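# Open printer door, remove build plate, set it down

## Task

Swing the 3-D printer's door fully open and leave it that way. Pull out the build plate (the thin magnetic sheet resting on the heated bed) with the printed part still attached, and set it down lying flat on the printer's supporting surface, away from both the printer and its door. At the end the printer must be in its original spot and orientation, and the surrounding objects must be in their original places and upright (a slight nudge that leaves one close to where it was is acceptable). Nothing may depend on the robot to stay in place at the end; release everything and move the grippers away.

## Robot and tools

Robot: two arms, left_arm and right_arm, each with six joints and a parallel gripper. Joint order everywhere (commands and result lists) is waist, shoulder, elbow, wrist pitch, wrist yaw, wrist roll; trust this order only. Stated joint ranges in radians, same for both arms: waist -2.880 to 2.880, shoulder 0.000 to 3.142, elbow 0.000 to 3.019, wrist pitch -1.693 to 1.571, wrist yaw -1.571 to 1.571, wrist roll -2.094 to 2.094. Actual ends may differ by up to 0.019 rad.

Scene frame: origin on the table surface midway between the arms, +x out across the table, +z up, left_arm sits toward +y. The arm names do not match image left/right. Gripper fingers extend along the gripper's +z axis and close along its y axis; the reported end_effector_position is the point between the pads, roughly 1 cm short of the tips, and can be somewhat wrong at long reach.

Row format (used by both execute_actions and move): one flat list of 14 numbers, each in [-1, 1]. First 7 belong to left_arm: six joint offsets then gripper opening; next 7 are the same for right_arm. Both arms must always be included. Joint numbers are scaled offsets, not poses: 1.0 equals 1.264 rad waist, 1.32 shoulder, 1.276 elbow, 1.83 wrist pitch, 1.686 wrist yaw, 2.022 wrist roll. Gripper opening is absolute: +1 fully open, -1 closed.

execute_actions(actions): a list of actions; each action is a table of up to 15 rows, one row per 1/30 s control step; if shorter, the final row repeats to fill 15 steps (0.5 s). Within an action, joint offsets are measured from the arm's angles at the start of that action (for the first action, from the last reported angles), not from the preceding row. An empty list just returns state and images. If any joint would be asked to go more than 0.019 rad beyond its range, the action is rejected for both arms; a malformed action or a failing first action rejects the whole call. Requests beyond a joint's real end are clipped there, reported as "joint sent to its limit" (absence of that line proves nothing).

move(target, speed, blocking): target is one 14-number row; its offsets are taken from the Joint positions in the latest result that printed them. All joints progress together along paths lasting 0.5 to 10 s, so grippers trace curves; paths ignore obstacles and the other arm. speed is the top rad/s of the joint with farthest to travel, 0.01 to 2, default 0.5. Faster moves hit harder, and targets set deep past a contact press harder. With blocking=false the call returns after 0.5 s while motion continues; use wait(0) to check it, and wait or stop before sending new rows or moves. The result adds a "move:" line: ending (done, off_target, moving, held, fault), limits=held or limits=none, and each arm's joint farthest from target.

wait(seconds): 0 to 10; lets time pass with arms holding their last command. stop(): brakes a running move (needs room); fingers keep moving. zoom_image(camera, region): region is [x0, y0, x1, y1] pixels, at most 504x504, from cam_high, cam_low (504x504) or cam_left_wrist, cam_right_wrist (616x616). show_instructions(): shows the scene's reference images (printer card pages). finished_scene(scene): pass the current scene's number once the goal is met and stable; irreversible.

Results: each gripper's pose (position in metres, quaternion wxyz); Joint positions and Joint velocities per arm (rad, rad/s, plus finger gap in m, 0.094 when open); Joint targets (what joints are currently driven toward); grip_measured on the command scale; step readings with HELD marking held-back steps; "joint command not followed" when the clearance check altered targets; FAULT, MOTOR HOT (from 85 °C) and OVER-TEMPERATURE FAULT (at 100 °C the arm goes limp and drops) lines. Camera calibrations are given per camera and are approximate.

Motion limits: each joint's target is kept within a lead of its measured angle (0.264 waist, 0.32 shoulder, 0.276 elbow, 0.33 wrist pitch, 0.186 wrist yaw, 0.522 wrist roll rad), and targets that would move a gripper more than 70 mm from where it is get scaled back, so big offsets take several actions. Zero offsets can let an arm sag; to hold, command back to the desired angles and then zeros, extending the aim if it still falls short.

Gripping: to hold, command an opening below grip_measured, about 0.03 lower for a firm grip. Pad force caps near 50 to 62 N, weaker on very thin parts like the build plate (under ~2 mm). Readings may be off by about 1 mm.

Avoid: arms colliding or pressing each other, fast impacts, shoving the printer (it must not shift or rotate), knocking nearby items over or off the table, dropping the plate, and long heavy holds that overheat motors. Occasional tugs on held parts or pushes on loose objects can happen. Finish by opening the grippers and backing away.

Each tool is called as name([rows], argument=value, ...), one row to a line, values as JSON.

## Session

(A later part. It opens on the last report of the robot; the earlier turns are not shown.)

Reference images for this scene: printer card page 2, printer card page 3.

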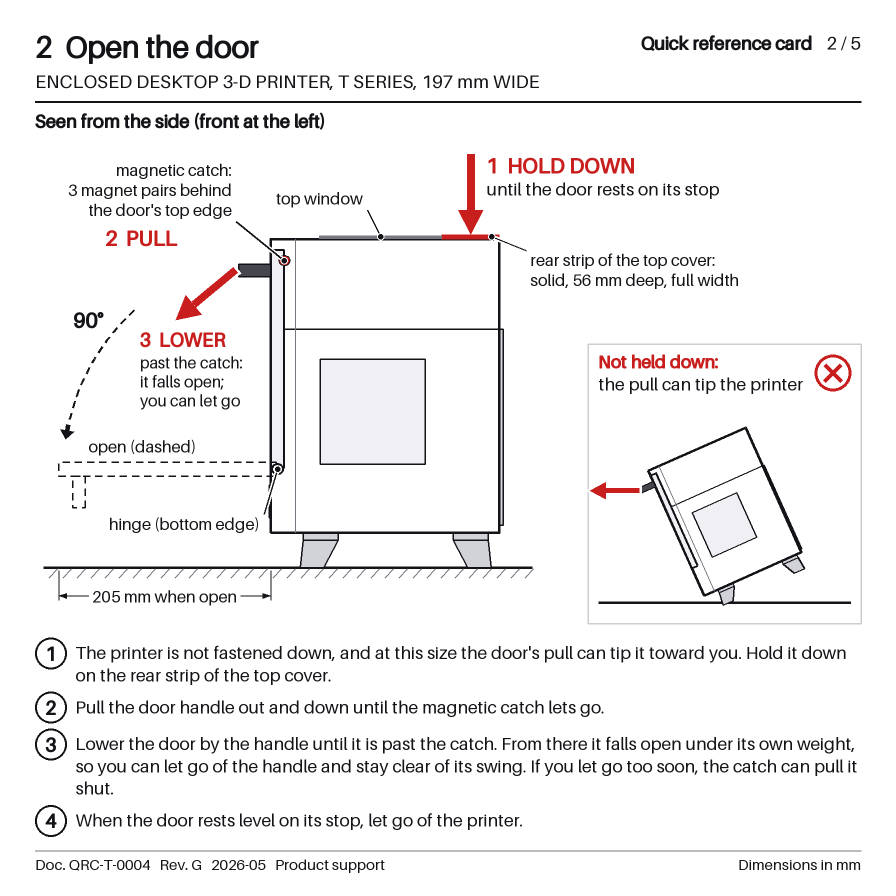

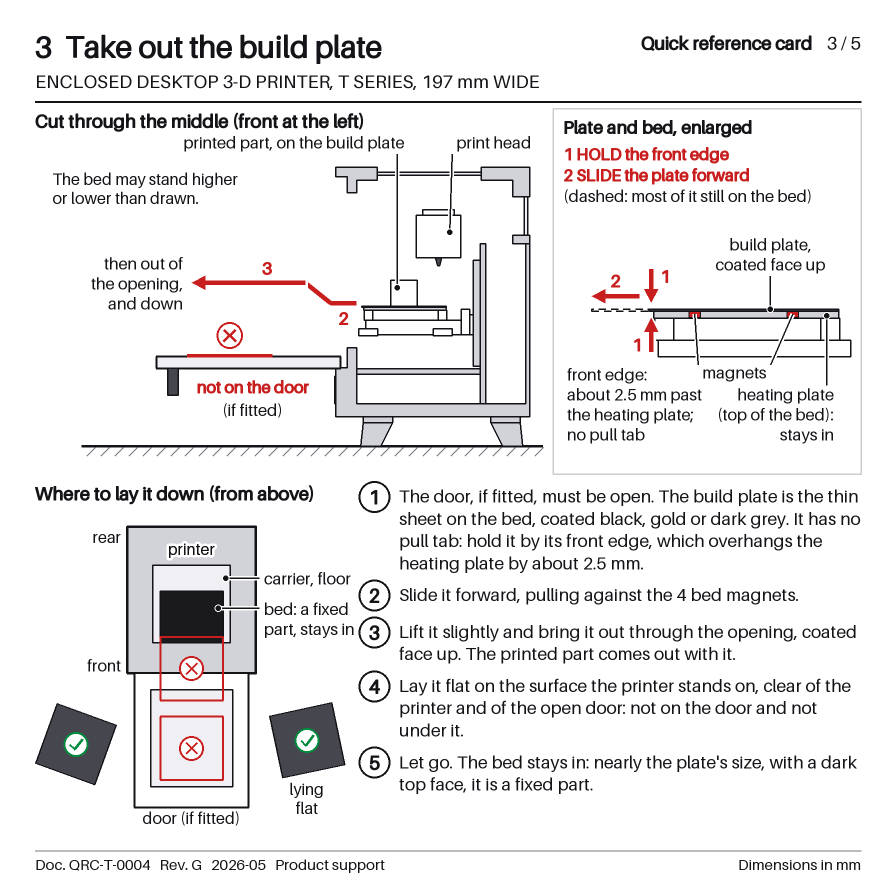

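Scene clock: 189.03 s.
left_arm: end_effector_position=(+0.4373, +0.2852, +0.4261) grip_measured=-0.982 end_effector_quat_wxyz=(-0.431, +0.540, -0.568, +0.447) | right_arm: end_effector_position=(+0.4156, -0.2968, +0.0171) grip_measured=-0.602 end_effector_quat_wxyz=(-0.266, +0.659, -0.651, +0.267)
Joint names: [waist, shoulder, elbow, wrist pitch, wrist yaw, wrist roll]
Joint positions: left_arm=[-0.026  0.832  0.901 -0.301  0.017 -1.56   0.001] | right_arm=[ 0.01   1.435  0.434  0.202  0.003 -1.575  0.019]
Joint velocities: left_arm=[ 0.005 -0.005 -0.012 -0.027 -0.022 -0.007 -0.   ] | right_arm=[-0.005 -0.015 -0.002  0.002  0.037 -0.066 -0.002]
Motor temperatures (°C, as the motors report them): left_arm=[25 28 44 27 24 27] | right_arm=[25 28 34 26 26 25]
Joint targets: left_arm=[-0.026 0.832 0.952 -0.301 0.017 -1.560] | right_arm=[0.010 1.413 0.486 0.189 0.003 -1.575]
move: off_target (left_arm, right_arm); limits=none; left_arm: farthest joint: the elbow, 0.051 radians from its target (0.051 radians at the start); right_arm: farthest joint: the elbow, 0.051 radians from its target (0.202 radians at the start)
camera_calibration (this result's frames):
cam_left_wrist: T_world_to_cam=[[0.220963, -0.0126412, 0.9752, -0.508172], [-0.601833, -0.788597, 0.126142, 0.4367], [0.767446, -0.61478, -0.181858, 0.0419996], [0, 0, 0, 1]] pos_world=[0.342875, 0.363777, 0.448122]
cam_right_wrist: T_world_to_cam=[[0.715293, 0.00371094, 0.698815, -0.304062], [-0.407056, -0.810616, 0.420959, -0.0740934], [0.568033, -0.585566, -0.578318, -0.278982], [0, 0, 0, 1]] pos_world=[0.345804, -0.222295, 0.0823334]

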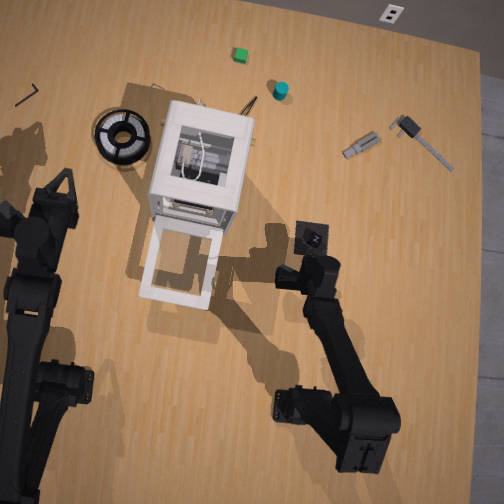

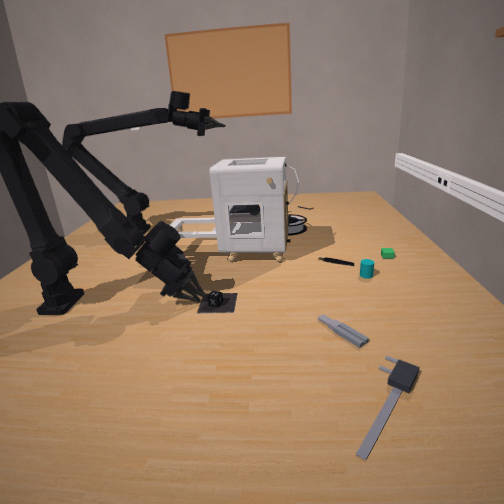

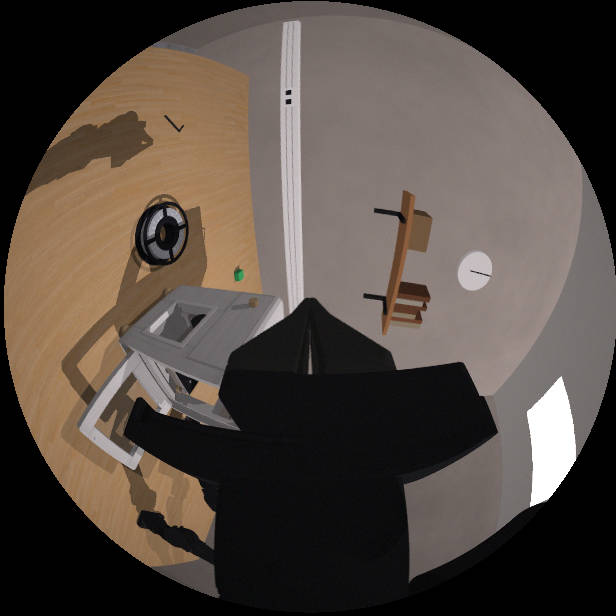

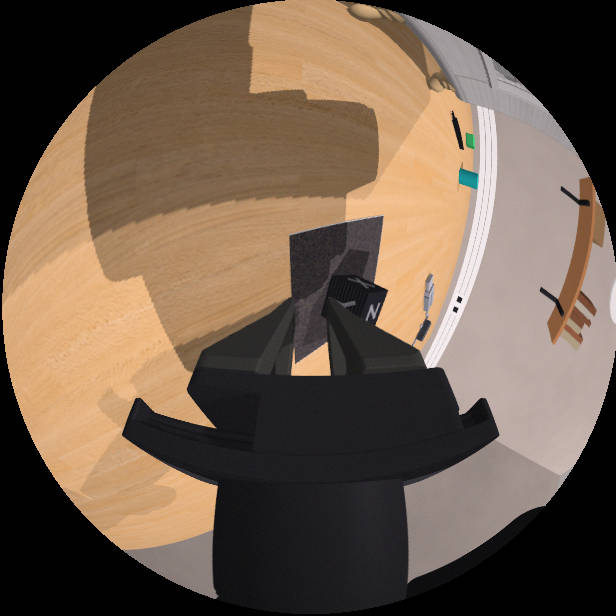

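move(target=[0,0,0.04,0,0,0,-1, 0,-0.081,-0.062,-0.008,0,0,-0.6], speed=0.1)

Scene clock: 191.17 s.
left_arm: end_effector_position=(+0.4373, +0.2852, +0.4261) grip_measured=-0.982 end_effector_quat_wxyz=(-0.431, +0.540, -0.568, +0.447) | right_arm: end_effector_position=(+0.3904, -0.2971, +0.0238) grip_measured=-0.602 end_effector_quat_wxyz=(-0.272, +0.657, -0.649, +0.272)
Joint names: [waist, shoulder, elbow, wrist pitch, wrist yaw, wrist roll]
Joint positions: left_arm=[-0.026  0.832  0.901 -0.301  0.017 -1.56   0.001] | right_arm=[ 0.01   1.347  0.364  0.202  0.003 -1.575  0.019]
Joint velocities: left_arm=[ 0.005 -0.015  0.012 -0.007  0.007 -0.081  0.001] | right_arm=[-0.015 -0.005  0.007  0.017 -0.022  0.022 -0.001]
Motor temperatures (°C, as the motors report them): left_arm=[25 28 44 27 24 27] | right_arm=[25 28 34 26 26 25]
Joint targets: left_arm=[-0.026 0.832 0.952 -0.301 0.017 -1.560] | right_arm=[0.010 1.328 0.355 0.188 0.003 -1.575]
move: off_target (left_arm); limits=none; left_arm: farthest joint: the elbow, 0.051 radians from its target (0.051 radians at the start); right_arm: farthest joint: the shoulder, 0.019 radians from its target (0.107 radians at the start)
camera_calibration (this result's frames):
cam_left_wrist: T_world_to_cam=[[0.220963, -0.0126412, 0.9752, -0.508172], [-0.601833, -0.788597, 0.126142, 0.4367], [0.767446, -0.61478, -0.181858, 0.0419996], [0, 0, 0, 1]] pos_world=[0.342875, 0.363777, 0.448122]
cam_right_wrist: T_world_to_cam=[[0.702922, 0.00358779, 0.711258, -0.286161], [-0.414378, -0.810689, 0.413611, -0.0843407], [0.578093, -0.585466, -0.568364, -0.265105], [0, 0, 0, 1]] pos_world=[0.319456, -0.222557, 0.0877426]

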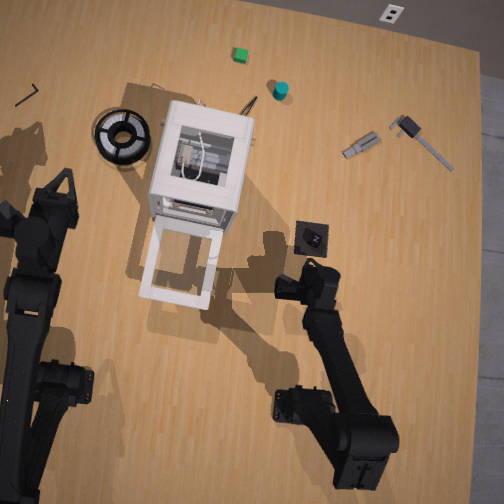

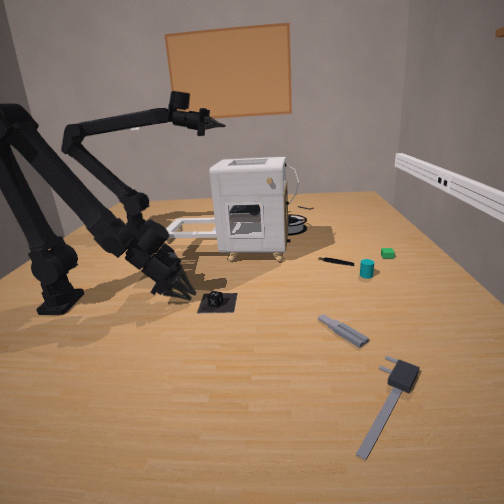

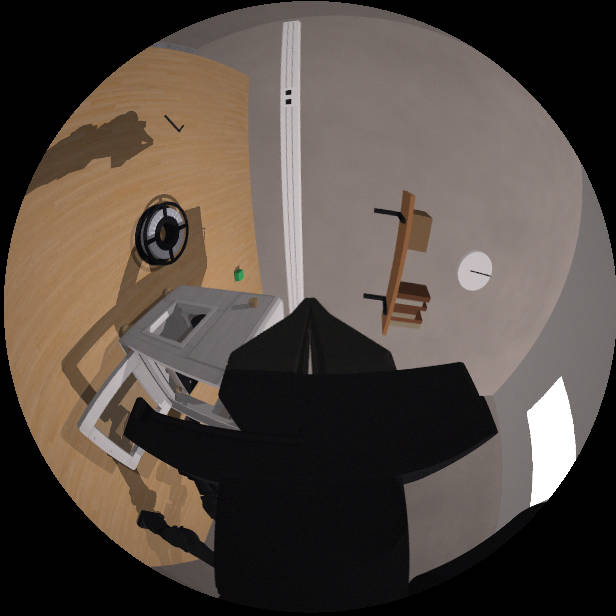

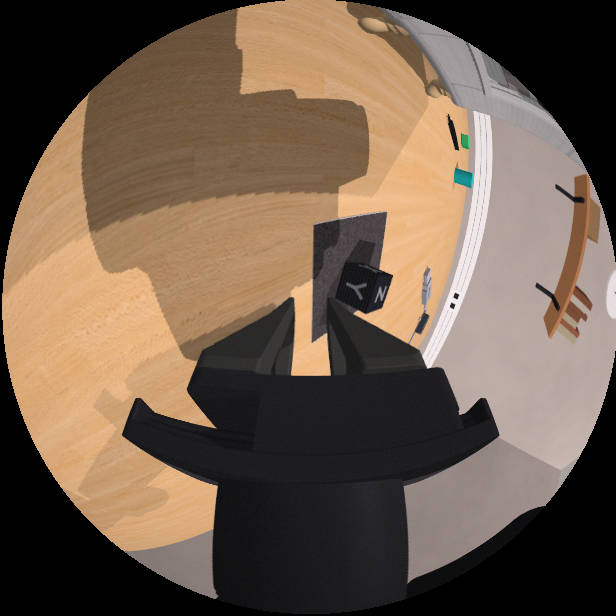

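move(target=[0,0,0.04,0,0,0,-1, 0.3,-0.27,-0.2,0.38,0.3,0,-0.75], speed=0.8)

move(target=[0,0,0.04,0,0,0,-1, 0.96,0,0.03,0.02,0.325,0.18,-0.75], speed=0.8)

Scene clock: 194.57 s.
left_arm: end_effector_position=(+0.4373, +0.2852, +0.4261) grip_measured=-0.982 end_effector_quat_wxyz=(-0.431, +0.540, -0.568, +0.447) | right_arm: end_effector_position=(+0.3482, -0.2517, +0.1898) grip_measured=-0.748 end_effector_quat_wxyz=(+0.464, -0.470, +0.531, -0.531)
Joint names: [waist, shoulder, elbow, wrist pitch, wrist yaw, wrist roll]
Joint positions: left_arm=[-0.026  0.832  0.901 -0.301  0.017 -1.56   0.001] | right_arm=[ 0.379  0.995  0.118  0.87   0.507 -1.575  0.012]
Joint velocities: left_arm=[-0.005 -0.005 -0.002  0.002 -0.022  0.022 -0.   ] | right_arm=[ 0.005 -0.005  0.007  0.007 -0.007  0.022 -0.   ]
Motor temperatures (°C, as the motors report them): left_arm=[25 28 44 27 24 27] | right_arm=[25 28 34 26 26 25]
Joint targets: left_arm=[-0.026 0.832 0.952 -0.301 0.017 -1.560] | right_arm=[0.389 0.991 0.109 0.897 0.509 -1.575]
move: off_target (left_arm, right_arm); limits=none; left_arm: farthest joint: the elbow, 0.051 radians from its target (0.051 radians at the start); right_arm: farthest joint: the wrist pitch, 0.027 radians from its target (0.695 radians at the start)
camera_calibration (this result's frames):
cam_left_wrist: T_world_to_cam=[[0.220963, -0.0126412, 0.9752, -0.508172], [-0.601833, -0.788597, 0.126142, 0.4367], [0.767446, -0.61478, -0.181858, 0.0419996], [0, 0, 0, 1]] pos_world=[0.342875, 0.363777, 0.448122]
cam_right_wrist: T_world_to_cam=[[0.004585, -0.000636478, 0.999989, -0.187445], [-0.68692, -0.726728, 0.00268701, 0.0603166], [0.726718, -0.686925, -0.00376925, -0.304147], [0, 0, 0, 1]] pos_world=[0.263321, -0.165212, 0.186134]

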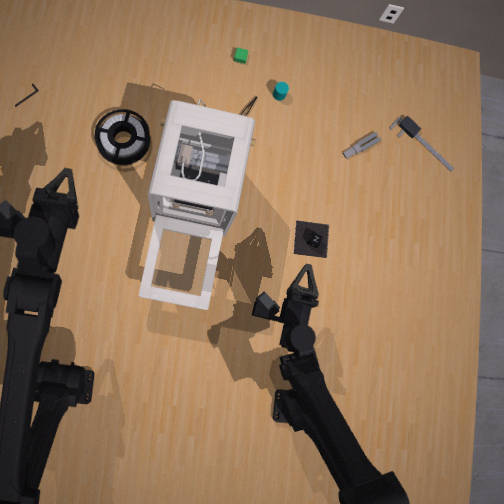

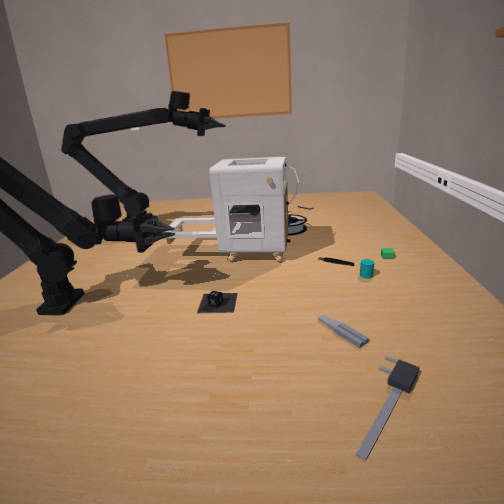

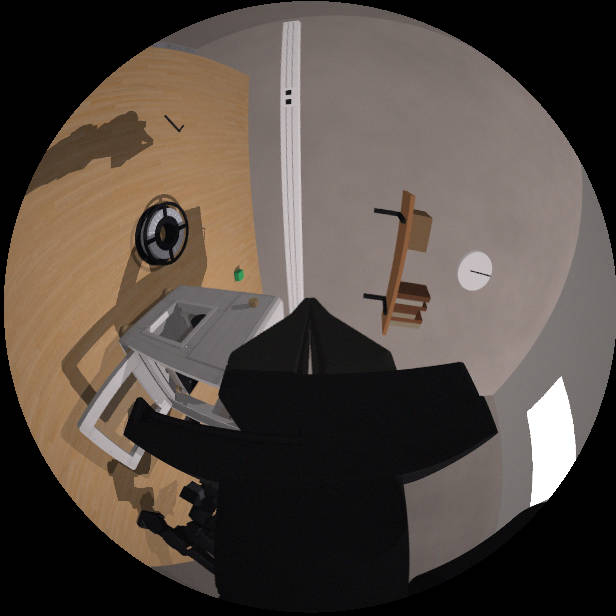

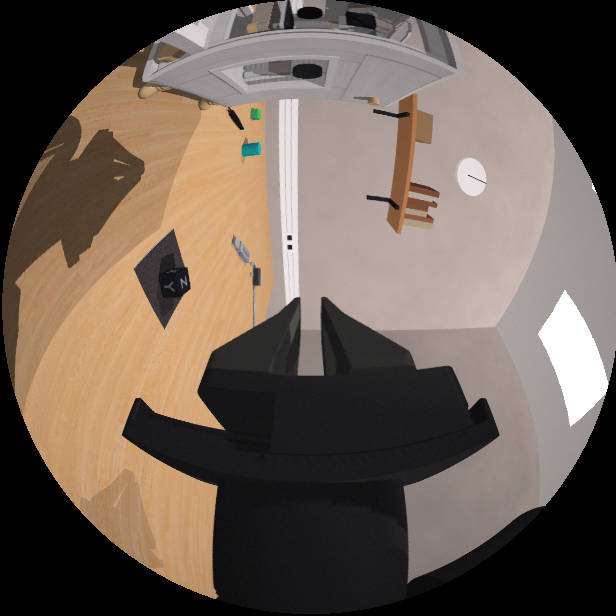

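Scene clock: 196.80 s.
left_arm: end_effector_position=(+0.4373, +0.2852, +0.4261) grip_measured=-0.982 end_effector_quat_wxyz=(-0.431, +0.540, -0.568, +0.447) | right_arm: end_effector_position=(+0.1455, -0.0214, +0.1919) grip_measured=-0.748 end_effector_quat_wxyz=(+0.667, -0.543, +0.452, -0.237)
Joint names: [waist, shoulder, elbow, wrist pitch, wrist yaw, wrist roll]
Joint positions: left_arm=[-0.026  0.832  0.901 -0.301  0.017 -1.56   0.001] | right_arm=[ 1.586  0.995  0.118  0.881  1.052 -1.22   0.012]
Joint velocities: left_arm=[-0.005  0.005 -0.027 -0.017 -0.022  0.007 -0.   ] | right_arm=[ 0.005  0.005  0.012 -0.012  0.022  0.037 -0.001]
Motor temperatures (°C, as the motors report them): left_arm=[25 28 44 27 24 27] | right_arm=[25 27 34 26 26 25]
Joint targets: left_arm=[-0.026 0.832 0.952 -0.301 0.017 -1.560] | right_arm=[1.592 0.995 0.156 0.907 1.054 -1.211]
move: off_target (left_arm, right_arm); limits=none; left_arm: farthest joint: the elbow, 0.051 radians from its target (0.051 radians at the start); right_arm: farthest joint: the elbow, 0.038 radians from its target (0.038 radians at the start)
camera_calibration (this result's frames):
cam_left_wrist: T_world_to_cam=[[0.220963, -0.0126412, 0.9752, -0.508172], [-0.601833, -0.788597, 0.126142, 0.4367], [0.767446, -0.61478, -0.181858, 0.0419996], [0, 0, 0, 1]] pos_world=[0.342875, 0.363777, 0.448122]
cam_right_wrist: T_world_to_cam=[[0.177104, -0.305676, 0.935519, -0.207784], [-0.121464, -0.950067, -0.287434, 0.0570161], [0.976668, -0.0627265, -0.20539, 0.0170415], [0, 0, 0, 1]] pos_world=[0.0270809, -0.00827638, 0.214274]

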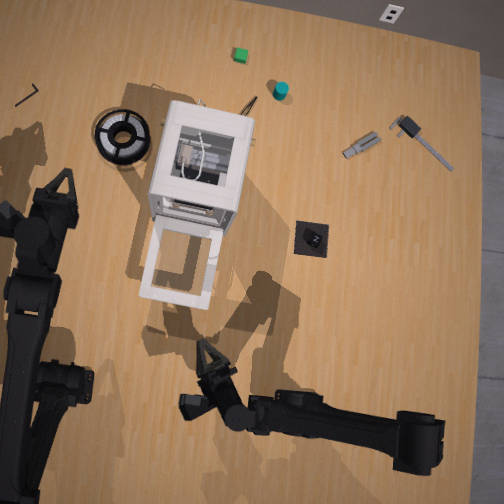

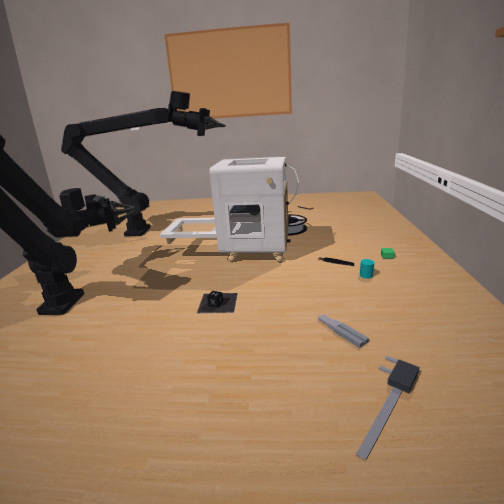

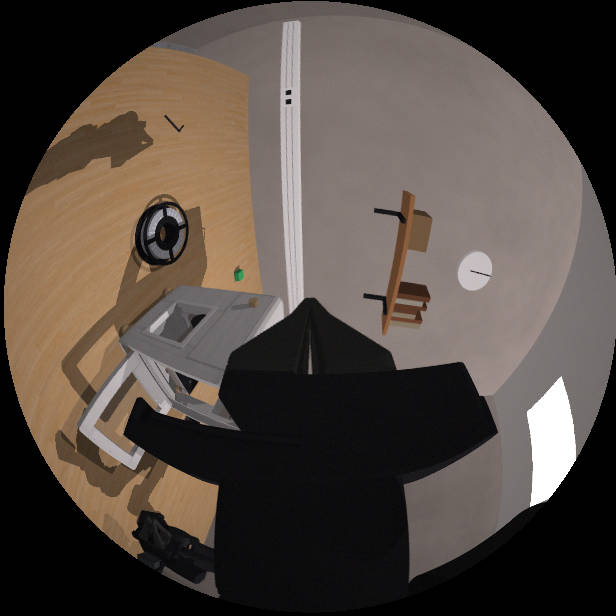

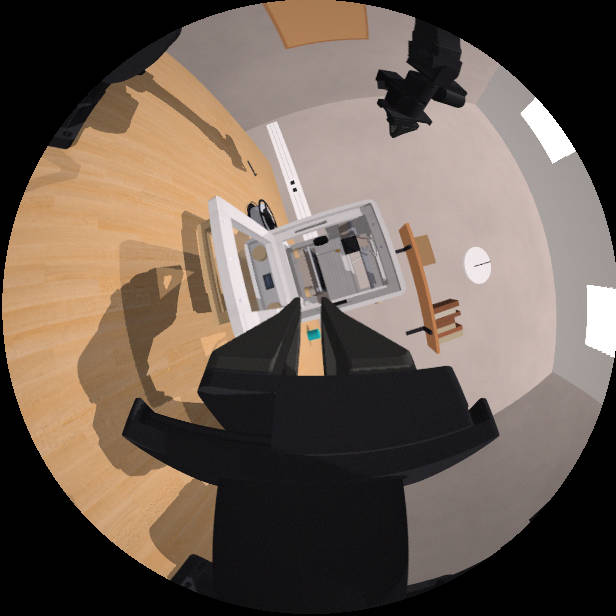

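move(target=[0,0,0.04,0,0,0,-1, -0.08,0.557,0.27,0.055,0,0,-0.5], speed=0.6)

Scene clock: 199.23 s.
left_arm: end_effector_position=(+0.4373, +0.2852, +0.4261) grip_measured=-0.982 end_effector_quat_wxyz=(-0.431, +0.540, -0.568, +0.447) | right_arm: end_effector_position=(+0.1785, +0.0895, +0.0720) grip_measured=-0.502 end_effector_quat_wxyz=(-0.550, +0.630, -0.431, +0.337)
Joint names: [waist, shoulder, elbow, wrist pitch, wrist yaw, wrist roll]
Joint positions: left_arm=[-0.026  0.832  0.901 -0.301  0.017 -1.56   0.001] | right_arm=[ 1.498  1.73   0.431  0.955  1.052 -1.22   0.023]
Joint velocities: left_arm=[-0.005  0.005 -0.002 -0.007 -0.066  0.037 -0.001] | right_arm=[-0.005 -0.005 -0.017 -0.007  0.037  0.007  0.   ]
Motor temperatures (°C, as the motors report them): left_arm=[25 28 44 27 24 27] | right_arm=[25 27 34 26 26 25]
Joint targets: left_arm=[-0.026 0.832 0.952 -0.301 0.017 -1.560] | right_arm=[1.485 1.730 0.462 0.982 1.052 -1.220]
move: off_target (left_arm, right_arm); limits=none; left_arm: farthest joint: the elbow, 0.051 radians from its target (0.051 radians at the start); right_arm: farthest joint: the elbow, 0.032 radians from its target (0.344 radians at the start)
camera_calibration (this result's frames):
cam_left_wrist: T_world_to_cam=[[0.220963, -0.0126412, 0.9752, -0.508172], [-0.601833, -0.788597, 0.126142, 0.4367], [0.767446, -0.61478, -0.181858, 0.0419996], [0, 0, 0, 1]] pos_world=[0.342875, 0.363777, 0.448122]
cam_right_wrist: T_world_to_cam=[[0.174276, 0.0150062, 0.984582, -0.0992564], [-0.207709, -0.976826, 0.0516537, 0.125367], [0.962541, -0.213509, -0.167121, -0.0196371], [0, 0, 0, 1]] pos_world=[0.0622393, 0.119758, 0.0879687]

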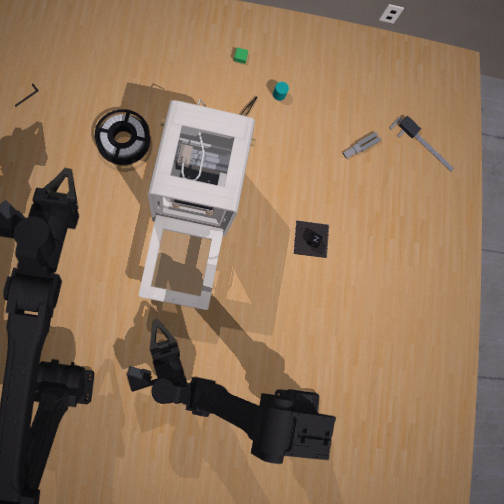

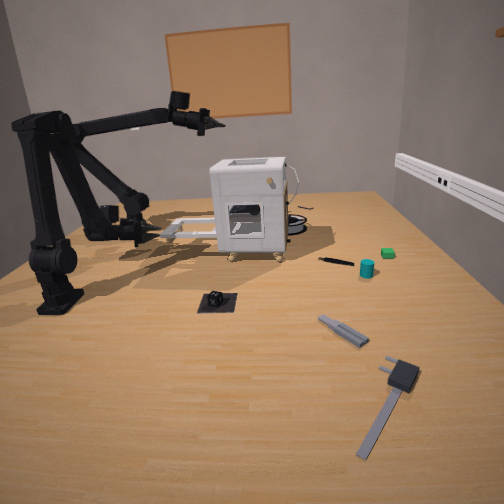

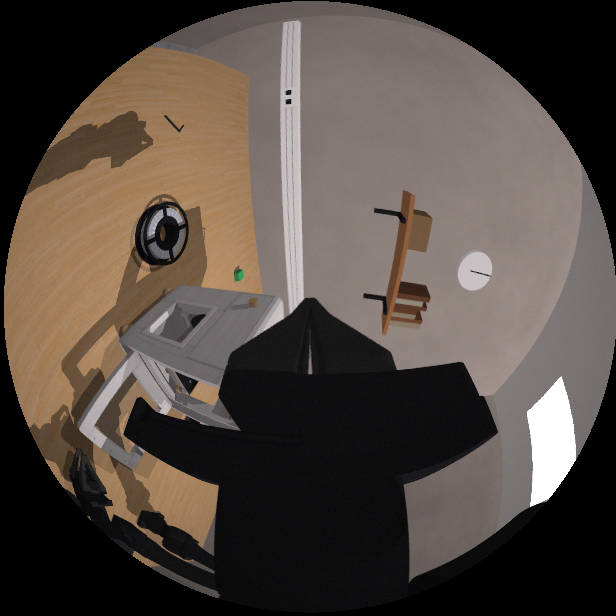

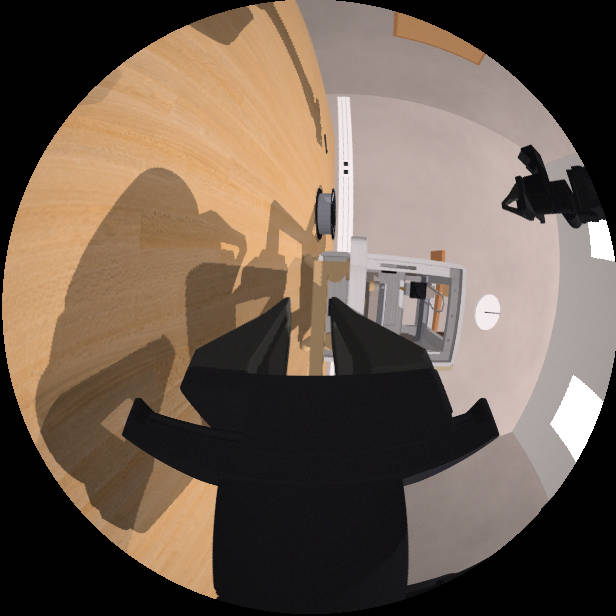

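move(target=[0,0,0.04,0,0,0,-1, -0.1,0,-0.015,0.012,0,0,-0.5], speed=0.12)

Scene clock: 203.73 s.
left_arm: end_effector_position=(+0.4373, +0.2852, +0.4261) grip_measured=-0.982 end_effector_quat_wxyz=(-0.431, +0.540, -0.568, +0.447) | right_arm: end_effector_position=(+0.2215, +0.0622, +0.0695) grip_measured=-0.502 end_effector_quat_wxyz=(-0.526, +0.607, -0.466, +0.370)
Joint names: [waist, shoulder, elbow, wrist pitch, wrist yaw, wrist roll]
Joint positions: left_arm=[-0.026  0.832  0.901 -0.301  0.017 -1.56   0.001] | right_arm=[ 1.383  1.73   0.421  0.955  1.052 -1.22   0.023]
Joint velocities: left_arm=[ 0.005  0.015 -0.007  0.002 -0.007  0.007 -0.001] | right_arm=[-0.015 -0.005 -0.007 -0.017 -0.007 -0.022 -0.001]
Motor temperatures (°C, as the motors report them): left_arm=[25 28 44 27 24 27] | right_arm=[25 27 34 26 26 25]
Joint targets: left_arm=[-0.026 0.832 0.952 -0.301 0.017 -1.560] | right_arm=[1.372 1.730 0.412 0.977 1.052 -1.220]
move: off_target (left_arm, right_arm); limits=none; left_arm: farthest joint: the elbow, 0.051 radians from its target (0.051 radians at the start); right_arm: farthest joint: the wrist pitch, 0.022 radians from its target (0.022 radians at the start)
camera_calibration (this result's frames):
cam_left_wrist: T_world_to_cam=[[0.220963, -0.0126412, 0.9752, -0.508172], [-0.601833, -0.788597, 0.126142, 0.4367], [0.767446, -0.61478, -0.181858, 0.0419996], [0, 0, 0, 1]] pos_world=[0.342875, 0.363777, 0.448122]
cam_right_wrist: T_world_to_cam=[[0.176672, 0.00439816, 0.98426, -0.103734], [-0.318876, -0.945802, 0.0614635, 0.129747], [0.931185, -0.324715, -0.165694, -0.0534576], [0, 0, 0, 1]] pos_world=[0.109479, 0.105813, 0.0852688]

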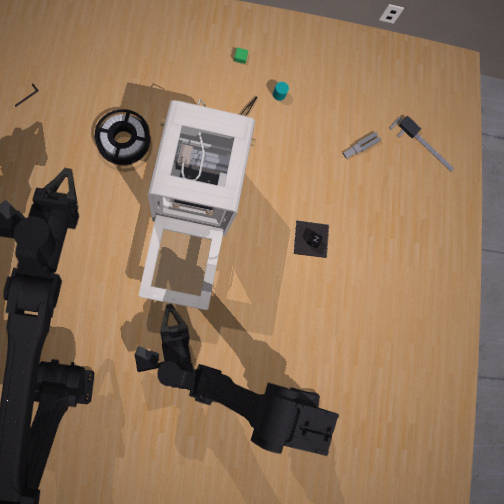

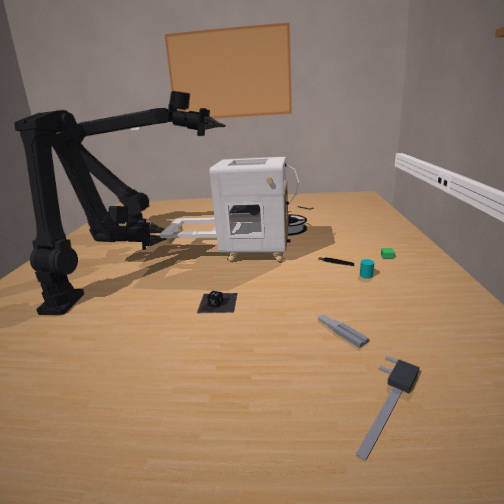

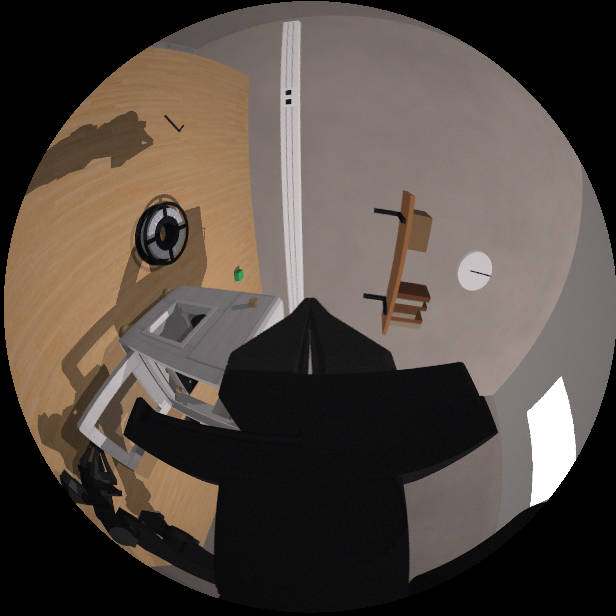

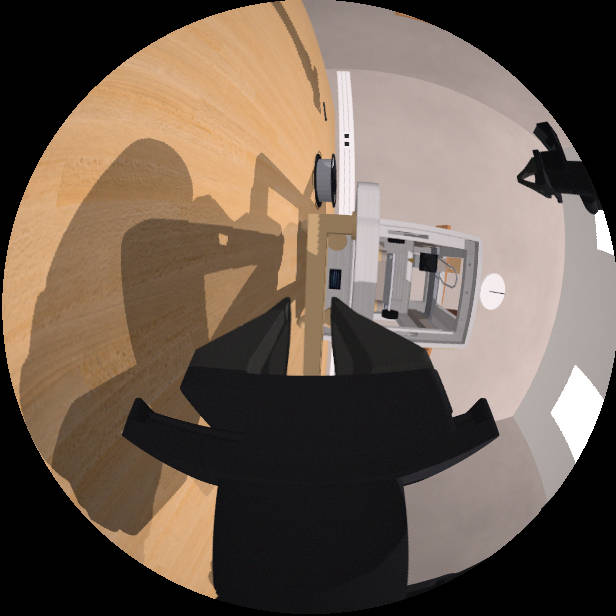

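Aligned. Advance and grip.

execute_actions([
  [[0,0,0.04,0,0,0,-1, -0.03,0,0,0.01,0,0,-0.5]],
  [[0,0,0.04,0,0,0,-1, -0.035,0,0,0.01,0,0,-0.5]],
  [[0,0,0.04,0,0,0,-1, 0,0,0,0.01,0,0,-0.7]],
  [[0,0,0.04,0,0,0,-1, 0,0,0,0.01,0,0,-0.85]],
])

Scene clock: 206.50 s.
left_arm: end_effector_position=(+0.4373, +0.2852, +0.4261) grip_measured=-0.982 end_effector_quat_wxyz=(-0.431, +0.540, -0.568, +0.447) | right_arm: end_effector_position=(+0.2432, +0.0482, +0.0694) grip_measured=-0.781 end_effector_quat_wxyz=(-0.515, +0.593, -0.484, +0.386)
Joint names: [waist, shoulder, elbow, wrist pitch, wrist yaw, wrist roll]
Joint positions: left_arm=[-0.026  0.832  0.901 -0.301  0.017 -1.56   0.001] | right_arm=[ 1.321  1.73   0.421  0.955  1.05  -1.22   0.01 ]
Joint velocities: left_arm=[ 0.005 -0.005  0.002  0.007  0.022 -0.007  0.   ] | right_arm=[-0.015 -0.005  0.012  0.002 -0.066 -0.007  0.001]
Motor temperatures (°C, as the motors report them): left_arm=[25 28 44 27 24 27] | right_arm=[25 27 33 26 26 25]
Joint targets: left_arm=[-0.026 0.832 0.952 -0.301 0.017 -1.560] | right_arm=[1.321 1.730 0.421 0.974 1.051 -1.220]
Step readings (joint positions; steps 1 to 15: 1st action; 16 to 30: 2nd action; 31 to 45: 3rd action; 46 to 60: 4th action):
0: left_arm=[-0.026 0.832 0.901 -0.301 0.017 -1.560] | right_arm=[1.383 1.730 0.421 0.955 1.052 -1.220]
1: left_arm=[-0.026 0.832 0.901 -0.301 0.017 -1.560] | right_arm=[1.381 1.730 0.421 0.955 1.052 -1.220]
2: left_arm=[-0.026 0.832 0.901 -0.301 0.017 -1.560] | right_arm=[1.377 1.730 0.421 0.955 1.052 -1.220]
4: left_arm=[-0.026 0.832 0.901 -0.301 0.017 -1.560] | right_arm=[1.366 1.730 0.421 0.955 1.052 -1.220]
8: left_arm=[-0.026 0.832 0.901 -0.301 0.017 -1.560] | right_arm=[1.354 1.730 0.421 0.955 1.052 -1.220]
15: left_arm=[-0.026 0.832 0.901 -0.301 0.017 -1.560] | right_arm=[1.354 1.730 0.421 0.955 1.052 -1.220]
16: left_arm=[-0.026 0.832 0.901 -0.301 0.017 -1.560] | right_arm=[1.352 1.730 0.421 0.955 1.052 -1.220]
17: left_arm=[-0.026 0.832 0.901 -0.301 0.017 -1.560] | right_arm=[1.347 1.730 0.421 0.955 1.052 -1.220]
19: left_arm=[-0.026 0.832 0.901 -0.301 0.017 -1.560] | right_arm=[1.332 1.730 0.421 0.955 1.052 -1.220]
23: left_arm=[-0.026 0.832 0.901 -0.301 0.017 -1.560] | right_arm=[1.321 1.730 0.421 0.955 1.052 -1.220]
30: left_arm=[-0.026 0.832 0.901 -0.301 0.017 -1.560] | right_arm=[1.321 1.730 0.421 0.955 1.051 -1.220]
31: left_arm=[-0.026 0.832 0.901 -0.301 0.017 -1.560] | right_arm=[1.321 1.730 0.421 0.955 1.051 -1.220]
32: left_arm=[-0.026 0.832 0.901 -0.301 0.017 -1.560] | right_arm=[1.321 1.730 0.421 0.955 1.051 -1.220]
34: left_arm=[-0.026 0.832 0.901 -0.301 0.017 -1.560] | right_arm=[1.321 1.730 0.421 0.955 1.051 -1.220]
38: left_arm=[-0.026 0.832 0.901 -0.301 0.017 -1.560] | right_arm=[1.321 1.730 0.421 0.955 1.051 -1.220]
45: left_arm=[-0.026 0.832 0.901 -0.301 0.017 -1.560] | right_arm=[1.321 1.730 0.421 0.955 1.051 -1.220]
46: left_arm=[-0.026 0.832 0.901 -0.301 0.017 -1.560] | right_arm=[1.321 1.730 0.421 0.955 1.050 -1.220]
47: left_arm=[-0.026 0.832 0.901 -0.301 0.017 -1.560] | right_arm=[1.321 1.730 0.421 0.955 1.050 -1.220]
49: left_arm=[-0.026 0.832 0.901 -0.301 0.017 -1.560] | right_arm=[1.321 1.730 0.421 0.955 1.050 -1.220]
53: left_arm=[-0.026 0.832 0.901 -0.301 0.017 -1.560] | right_arm=[1.321 1.730 0.421 0.955 1.050 -1.220]
60: Joint positions above
camera_calibration (this result's frames):
cam_left_wrist: T_world_to_cam=[[0.220963, -0.0126412, 0.9752, -0.508172], [-0.601833, -0.788597, 0.126142, 0.4367], [0.767446, -0.61478, -0.181858, 0.0419996], [0, 0, 0, 1]] pos_world=[0.342875, 0.363777, 0.448122]
cam_right_wrist: T_world_to_cam=[[0.177249, -0.00629795, 0.984146, -0.10703], [-0.374632, -0.925128, 0.0615528, 0.136016], [0.910073, -0.379603, -0.166338, -0.0704142], [0, 0, 0, 1]] pos_world=[0.134009, 0.0984289, 0.0852483]

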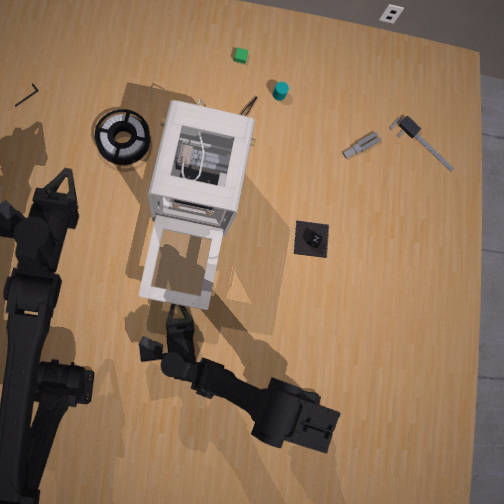

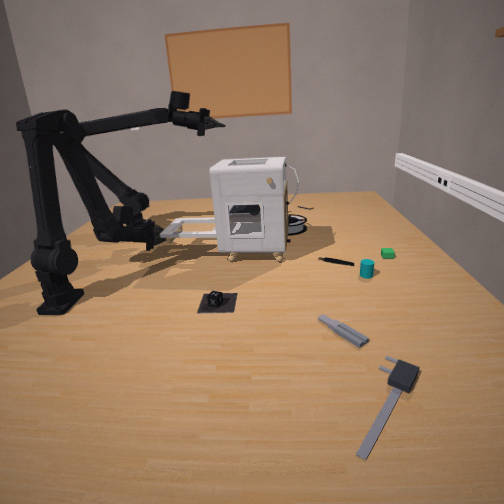

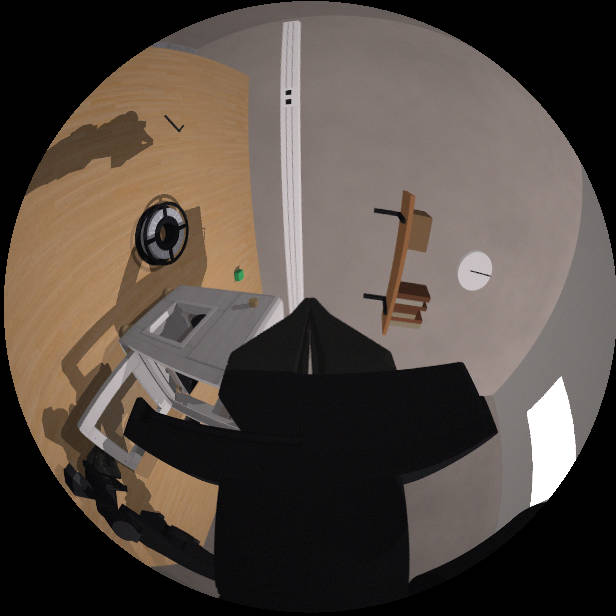

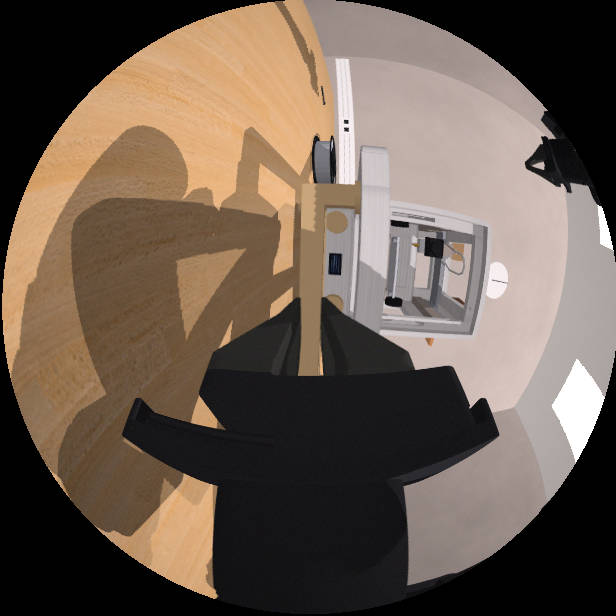

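move(target=[0,0,0.04,0,0,0,-1, -0.05,0.015,0.055,0.005,-0.022,0,-0.85], speed=0.04)

zoom_image(camera="cam_high", region=[110,60,290,240])

Scene clock: 209.97 s.
left_arm: end_effector_position=(+0.4373, +0.2852, +0.4261) grip_measured=-0.982 end_effector_quat_wxyz=(-0.431, +0.540, -0.568, +0.447) | right_arm: end_effector_position=(+0.2474, +0.0554, +0.0686) grip_measured=-0.781 end_effector_quat_wxyz=(-0.519, +0.598, -0.482, +0.375)
Joint names: [waist, shoulder, elbow, wrist pitch, wrist yaw, wrist roll]
Joint positions: left_arm=[-0.026  0.832  0.901 -0.301  0.017 -1.56   0.001] | right_arm=[ 1.307  1.735  0.434  0.955  1.014 -1.22   0.01 ]
Joint velocities: left_arm=[ 0.015  0.015  0.002  0.012 -0.051 -0.037  0.   ] | right_arm=[-0.005 -0.005  0.017  0.032  0.022  0.037 -0.   ]
Motor temperatures (°C, as the motors report them): left_arm=[25 28 44 27 24 27] | right_arm=[25 28 33 26 26 25]
Joint targets: left_arm=[-0.026 0.832 0.952 -0.301 0.017 -1.560] | right_arm=[1.258 1.749 0.491 0.964 1.013 -1.220]
move: off_target (left_arm, right_arm); limits=none; left_arm: farthest joint: the elbow, 0.051 radians from its target (0.051 radians at the start); right_arm: farthest joint: the elbow, 0.058 radians from its target (0.070 radians at the start)
camera_calibration (this result's frames):
cam_left_wrist: T_world_to_cam=[[0.220963, -0.0126412, 0.9752, -0.508172], [-0.601833, -0.788597, 0.126142, 0.4367], [0.767446, -0.61478, -0.181858, 0.0419996], [0, 0, 0, 1]] pos_world=[0.342875, 0.363777, 0.448122]
cam_right_wrist: T_world_to_cam=[[0.187666, -0.0121878, 0.982157, -0.109018], [-0.354813, -0.933246, 0.056215, 0.140226], [0.915909, -0.359031, -0.179463, -0.0733901], [0, 0, 0, 1]] pos_world=[0.137431, 0.103187, 0.086019]

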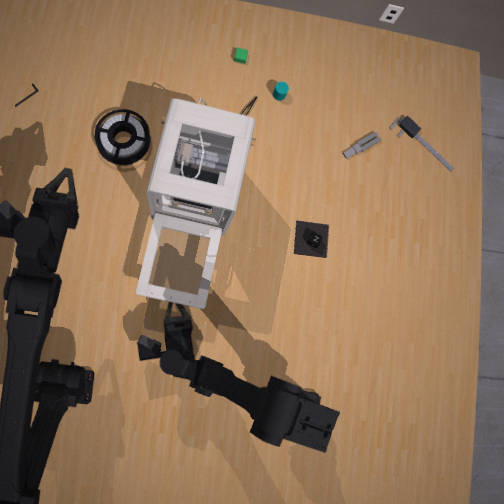

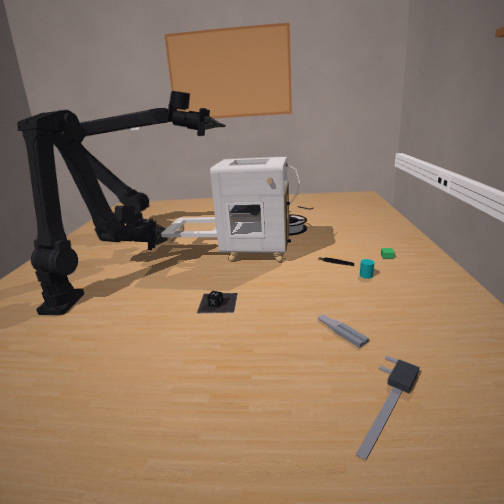

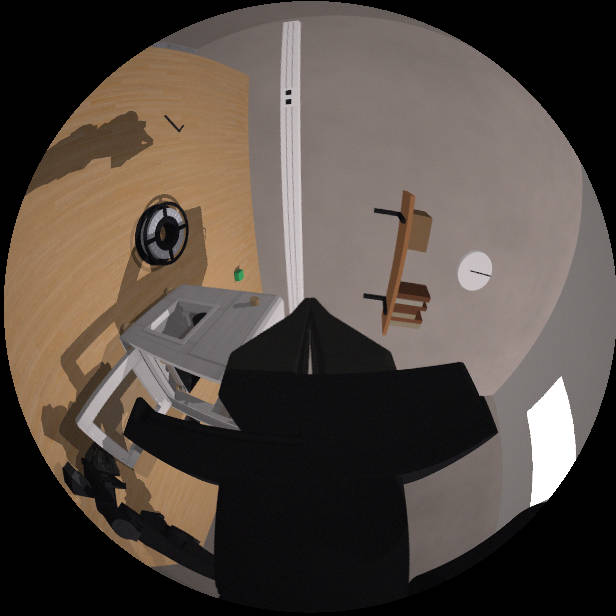

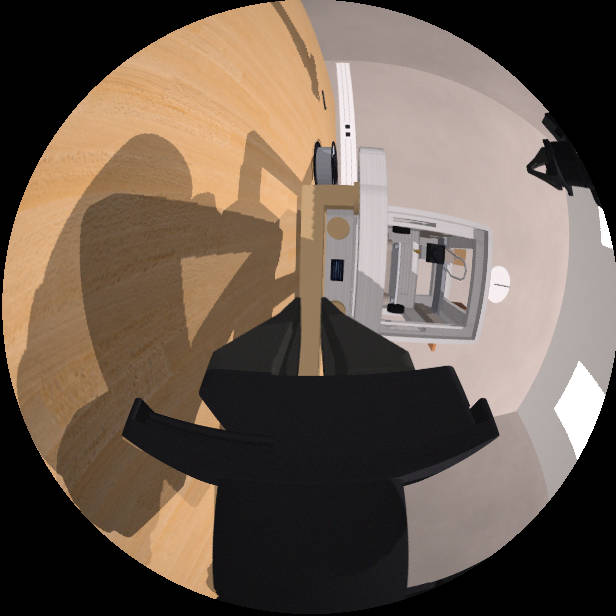

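Region (110, 60, 290, 240) of cam_high's 504x504 image, scaled by 2.800, with more detail than that image has.

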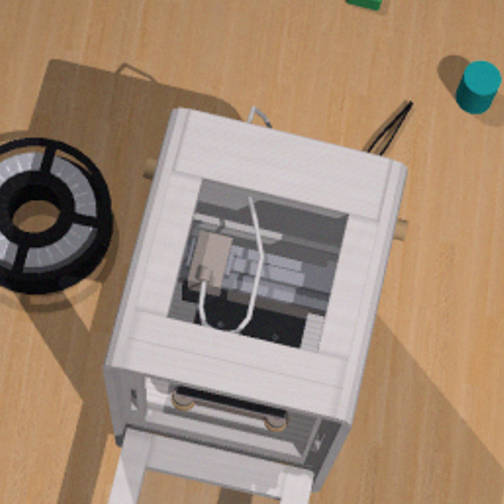

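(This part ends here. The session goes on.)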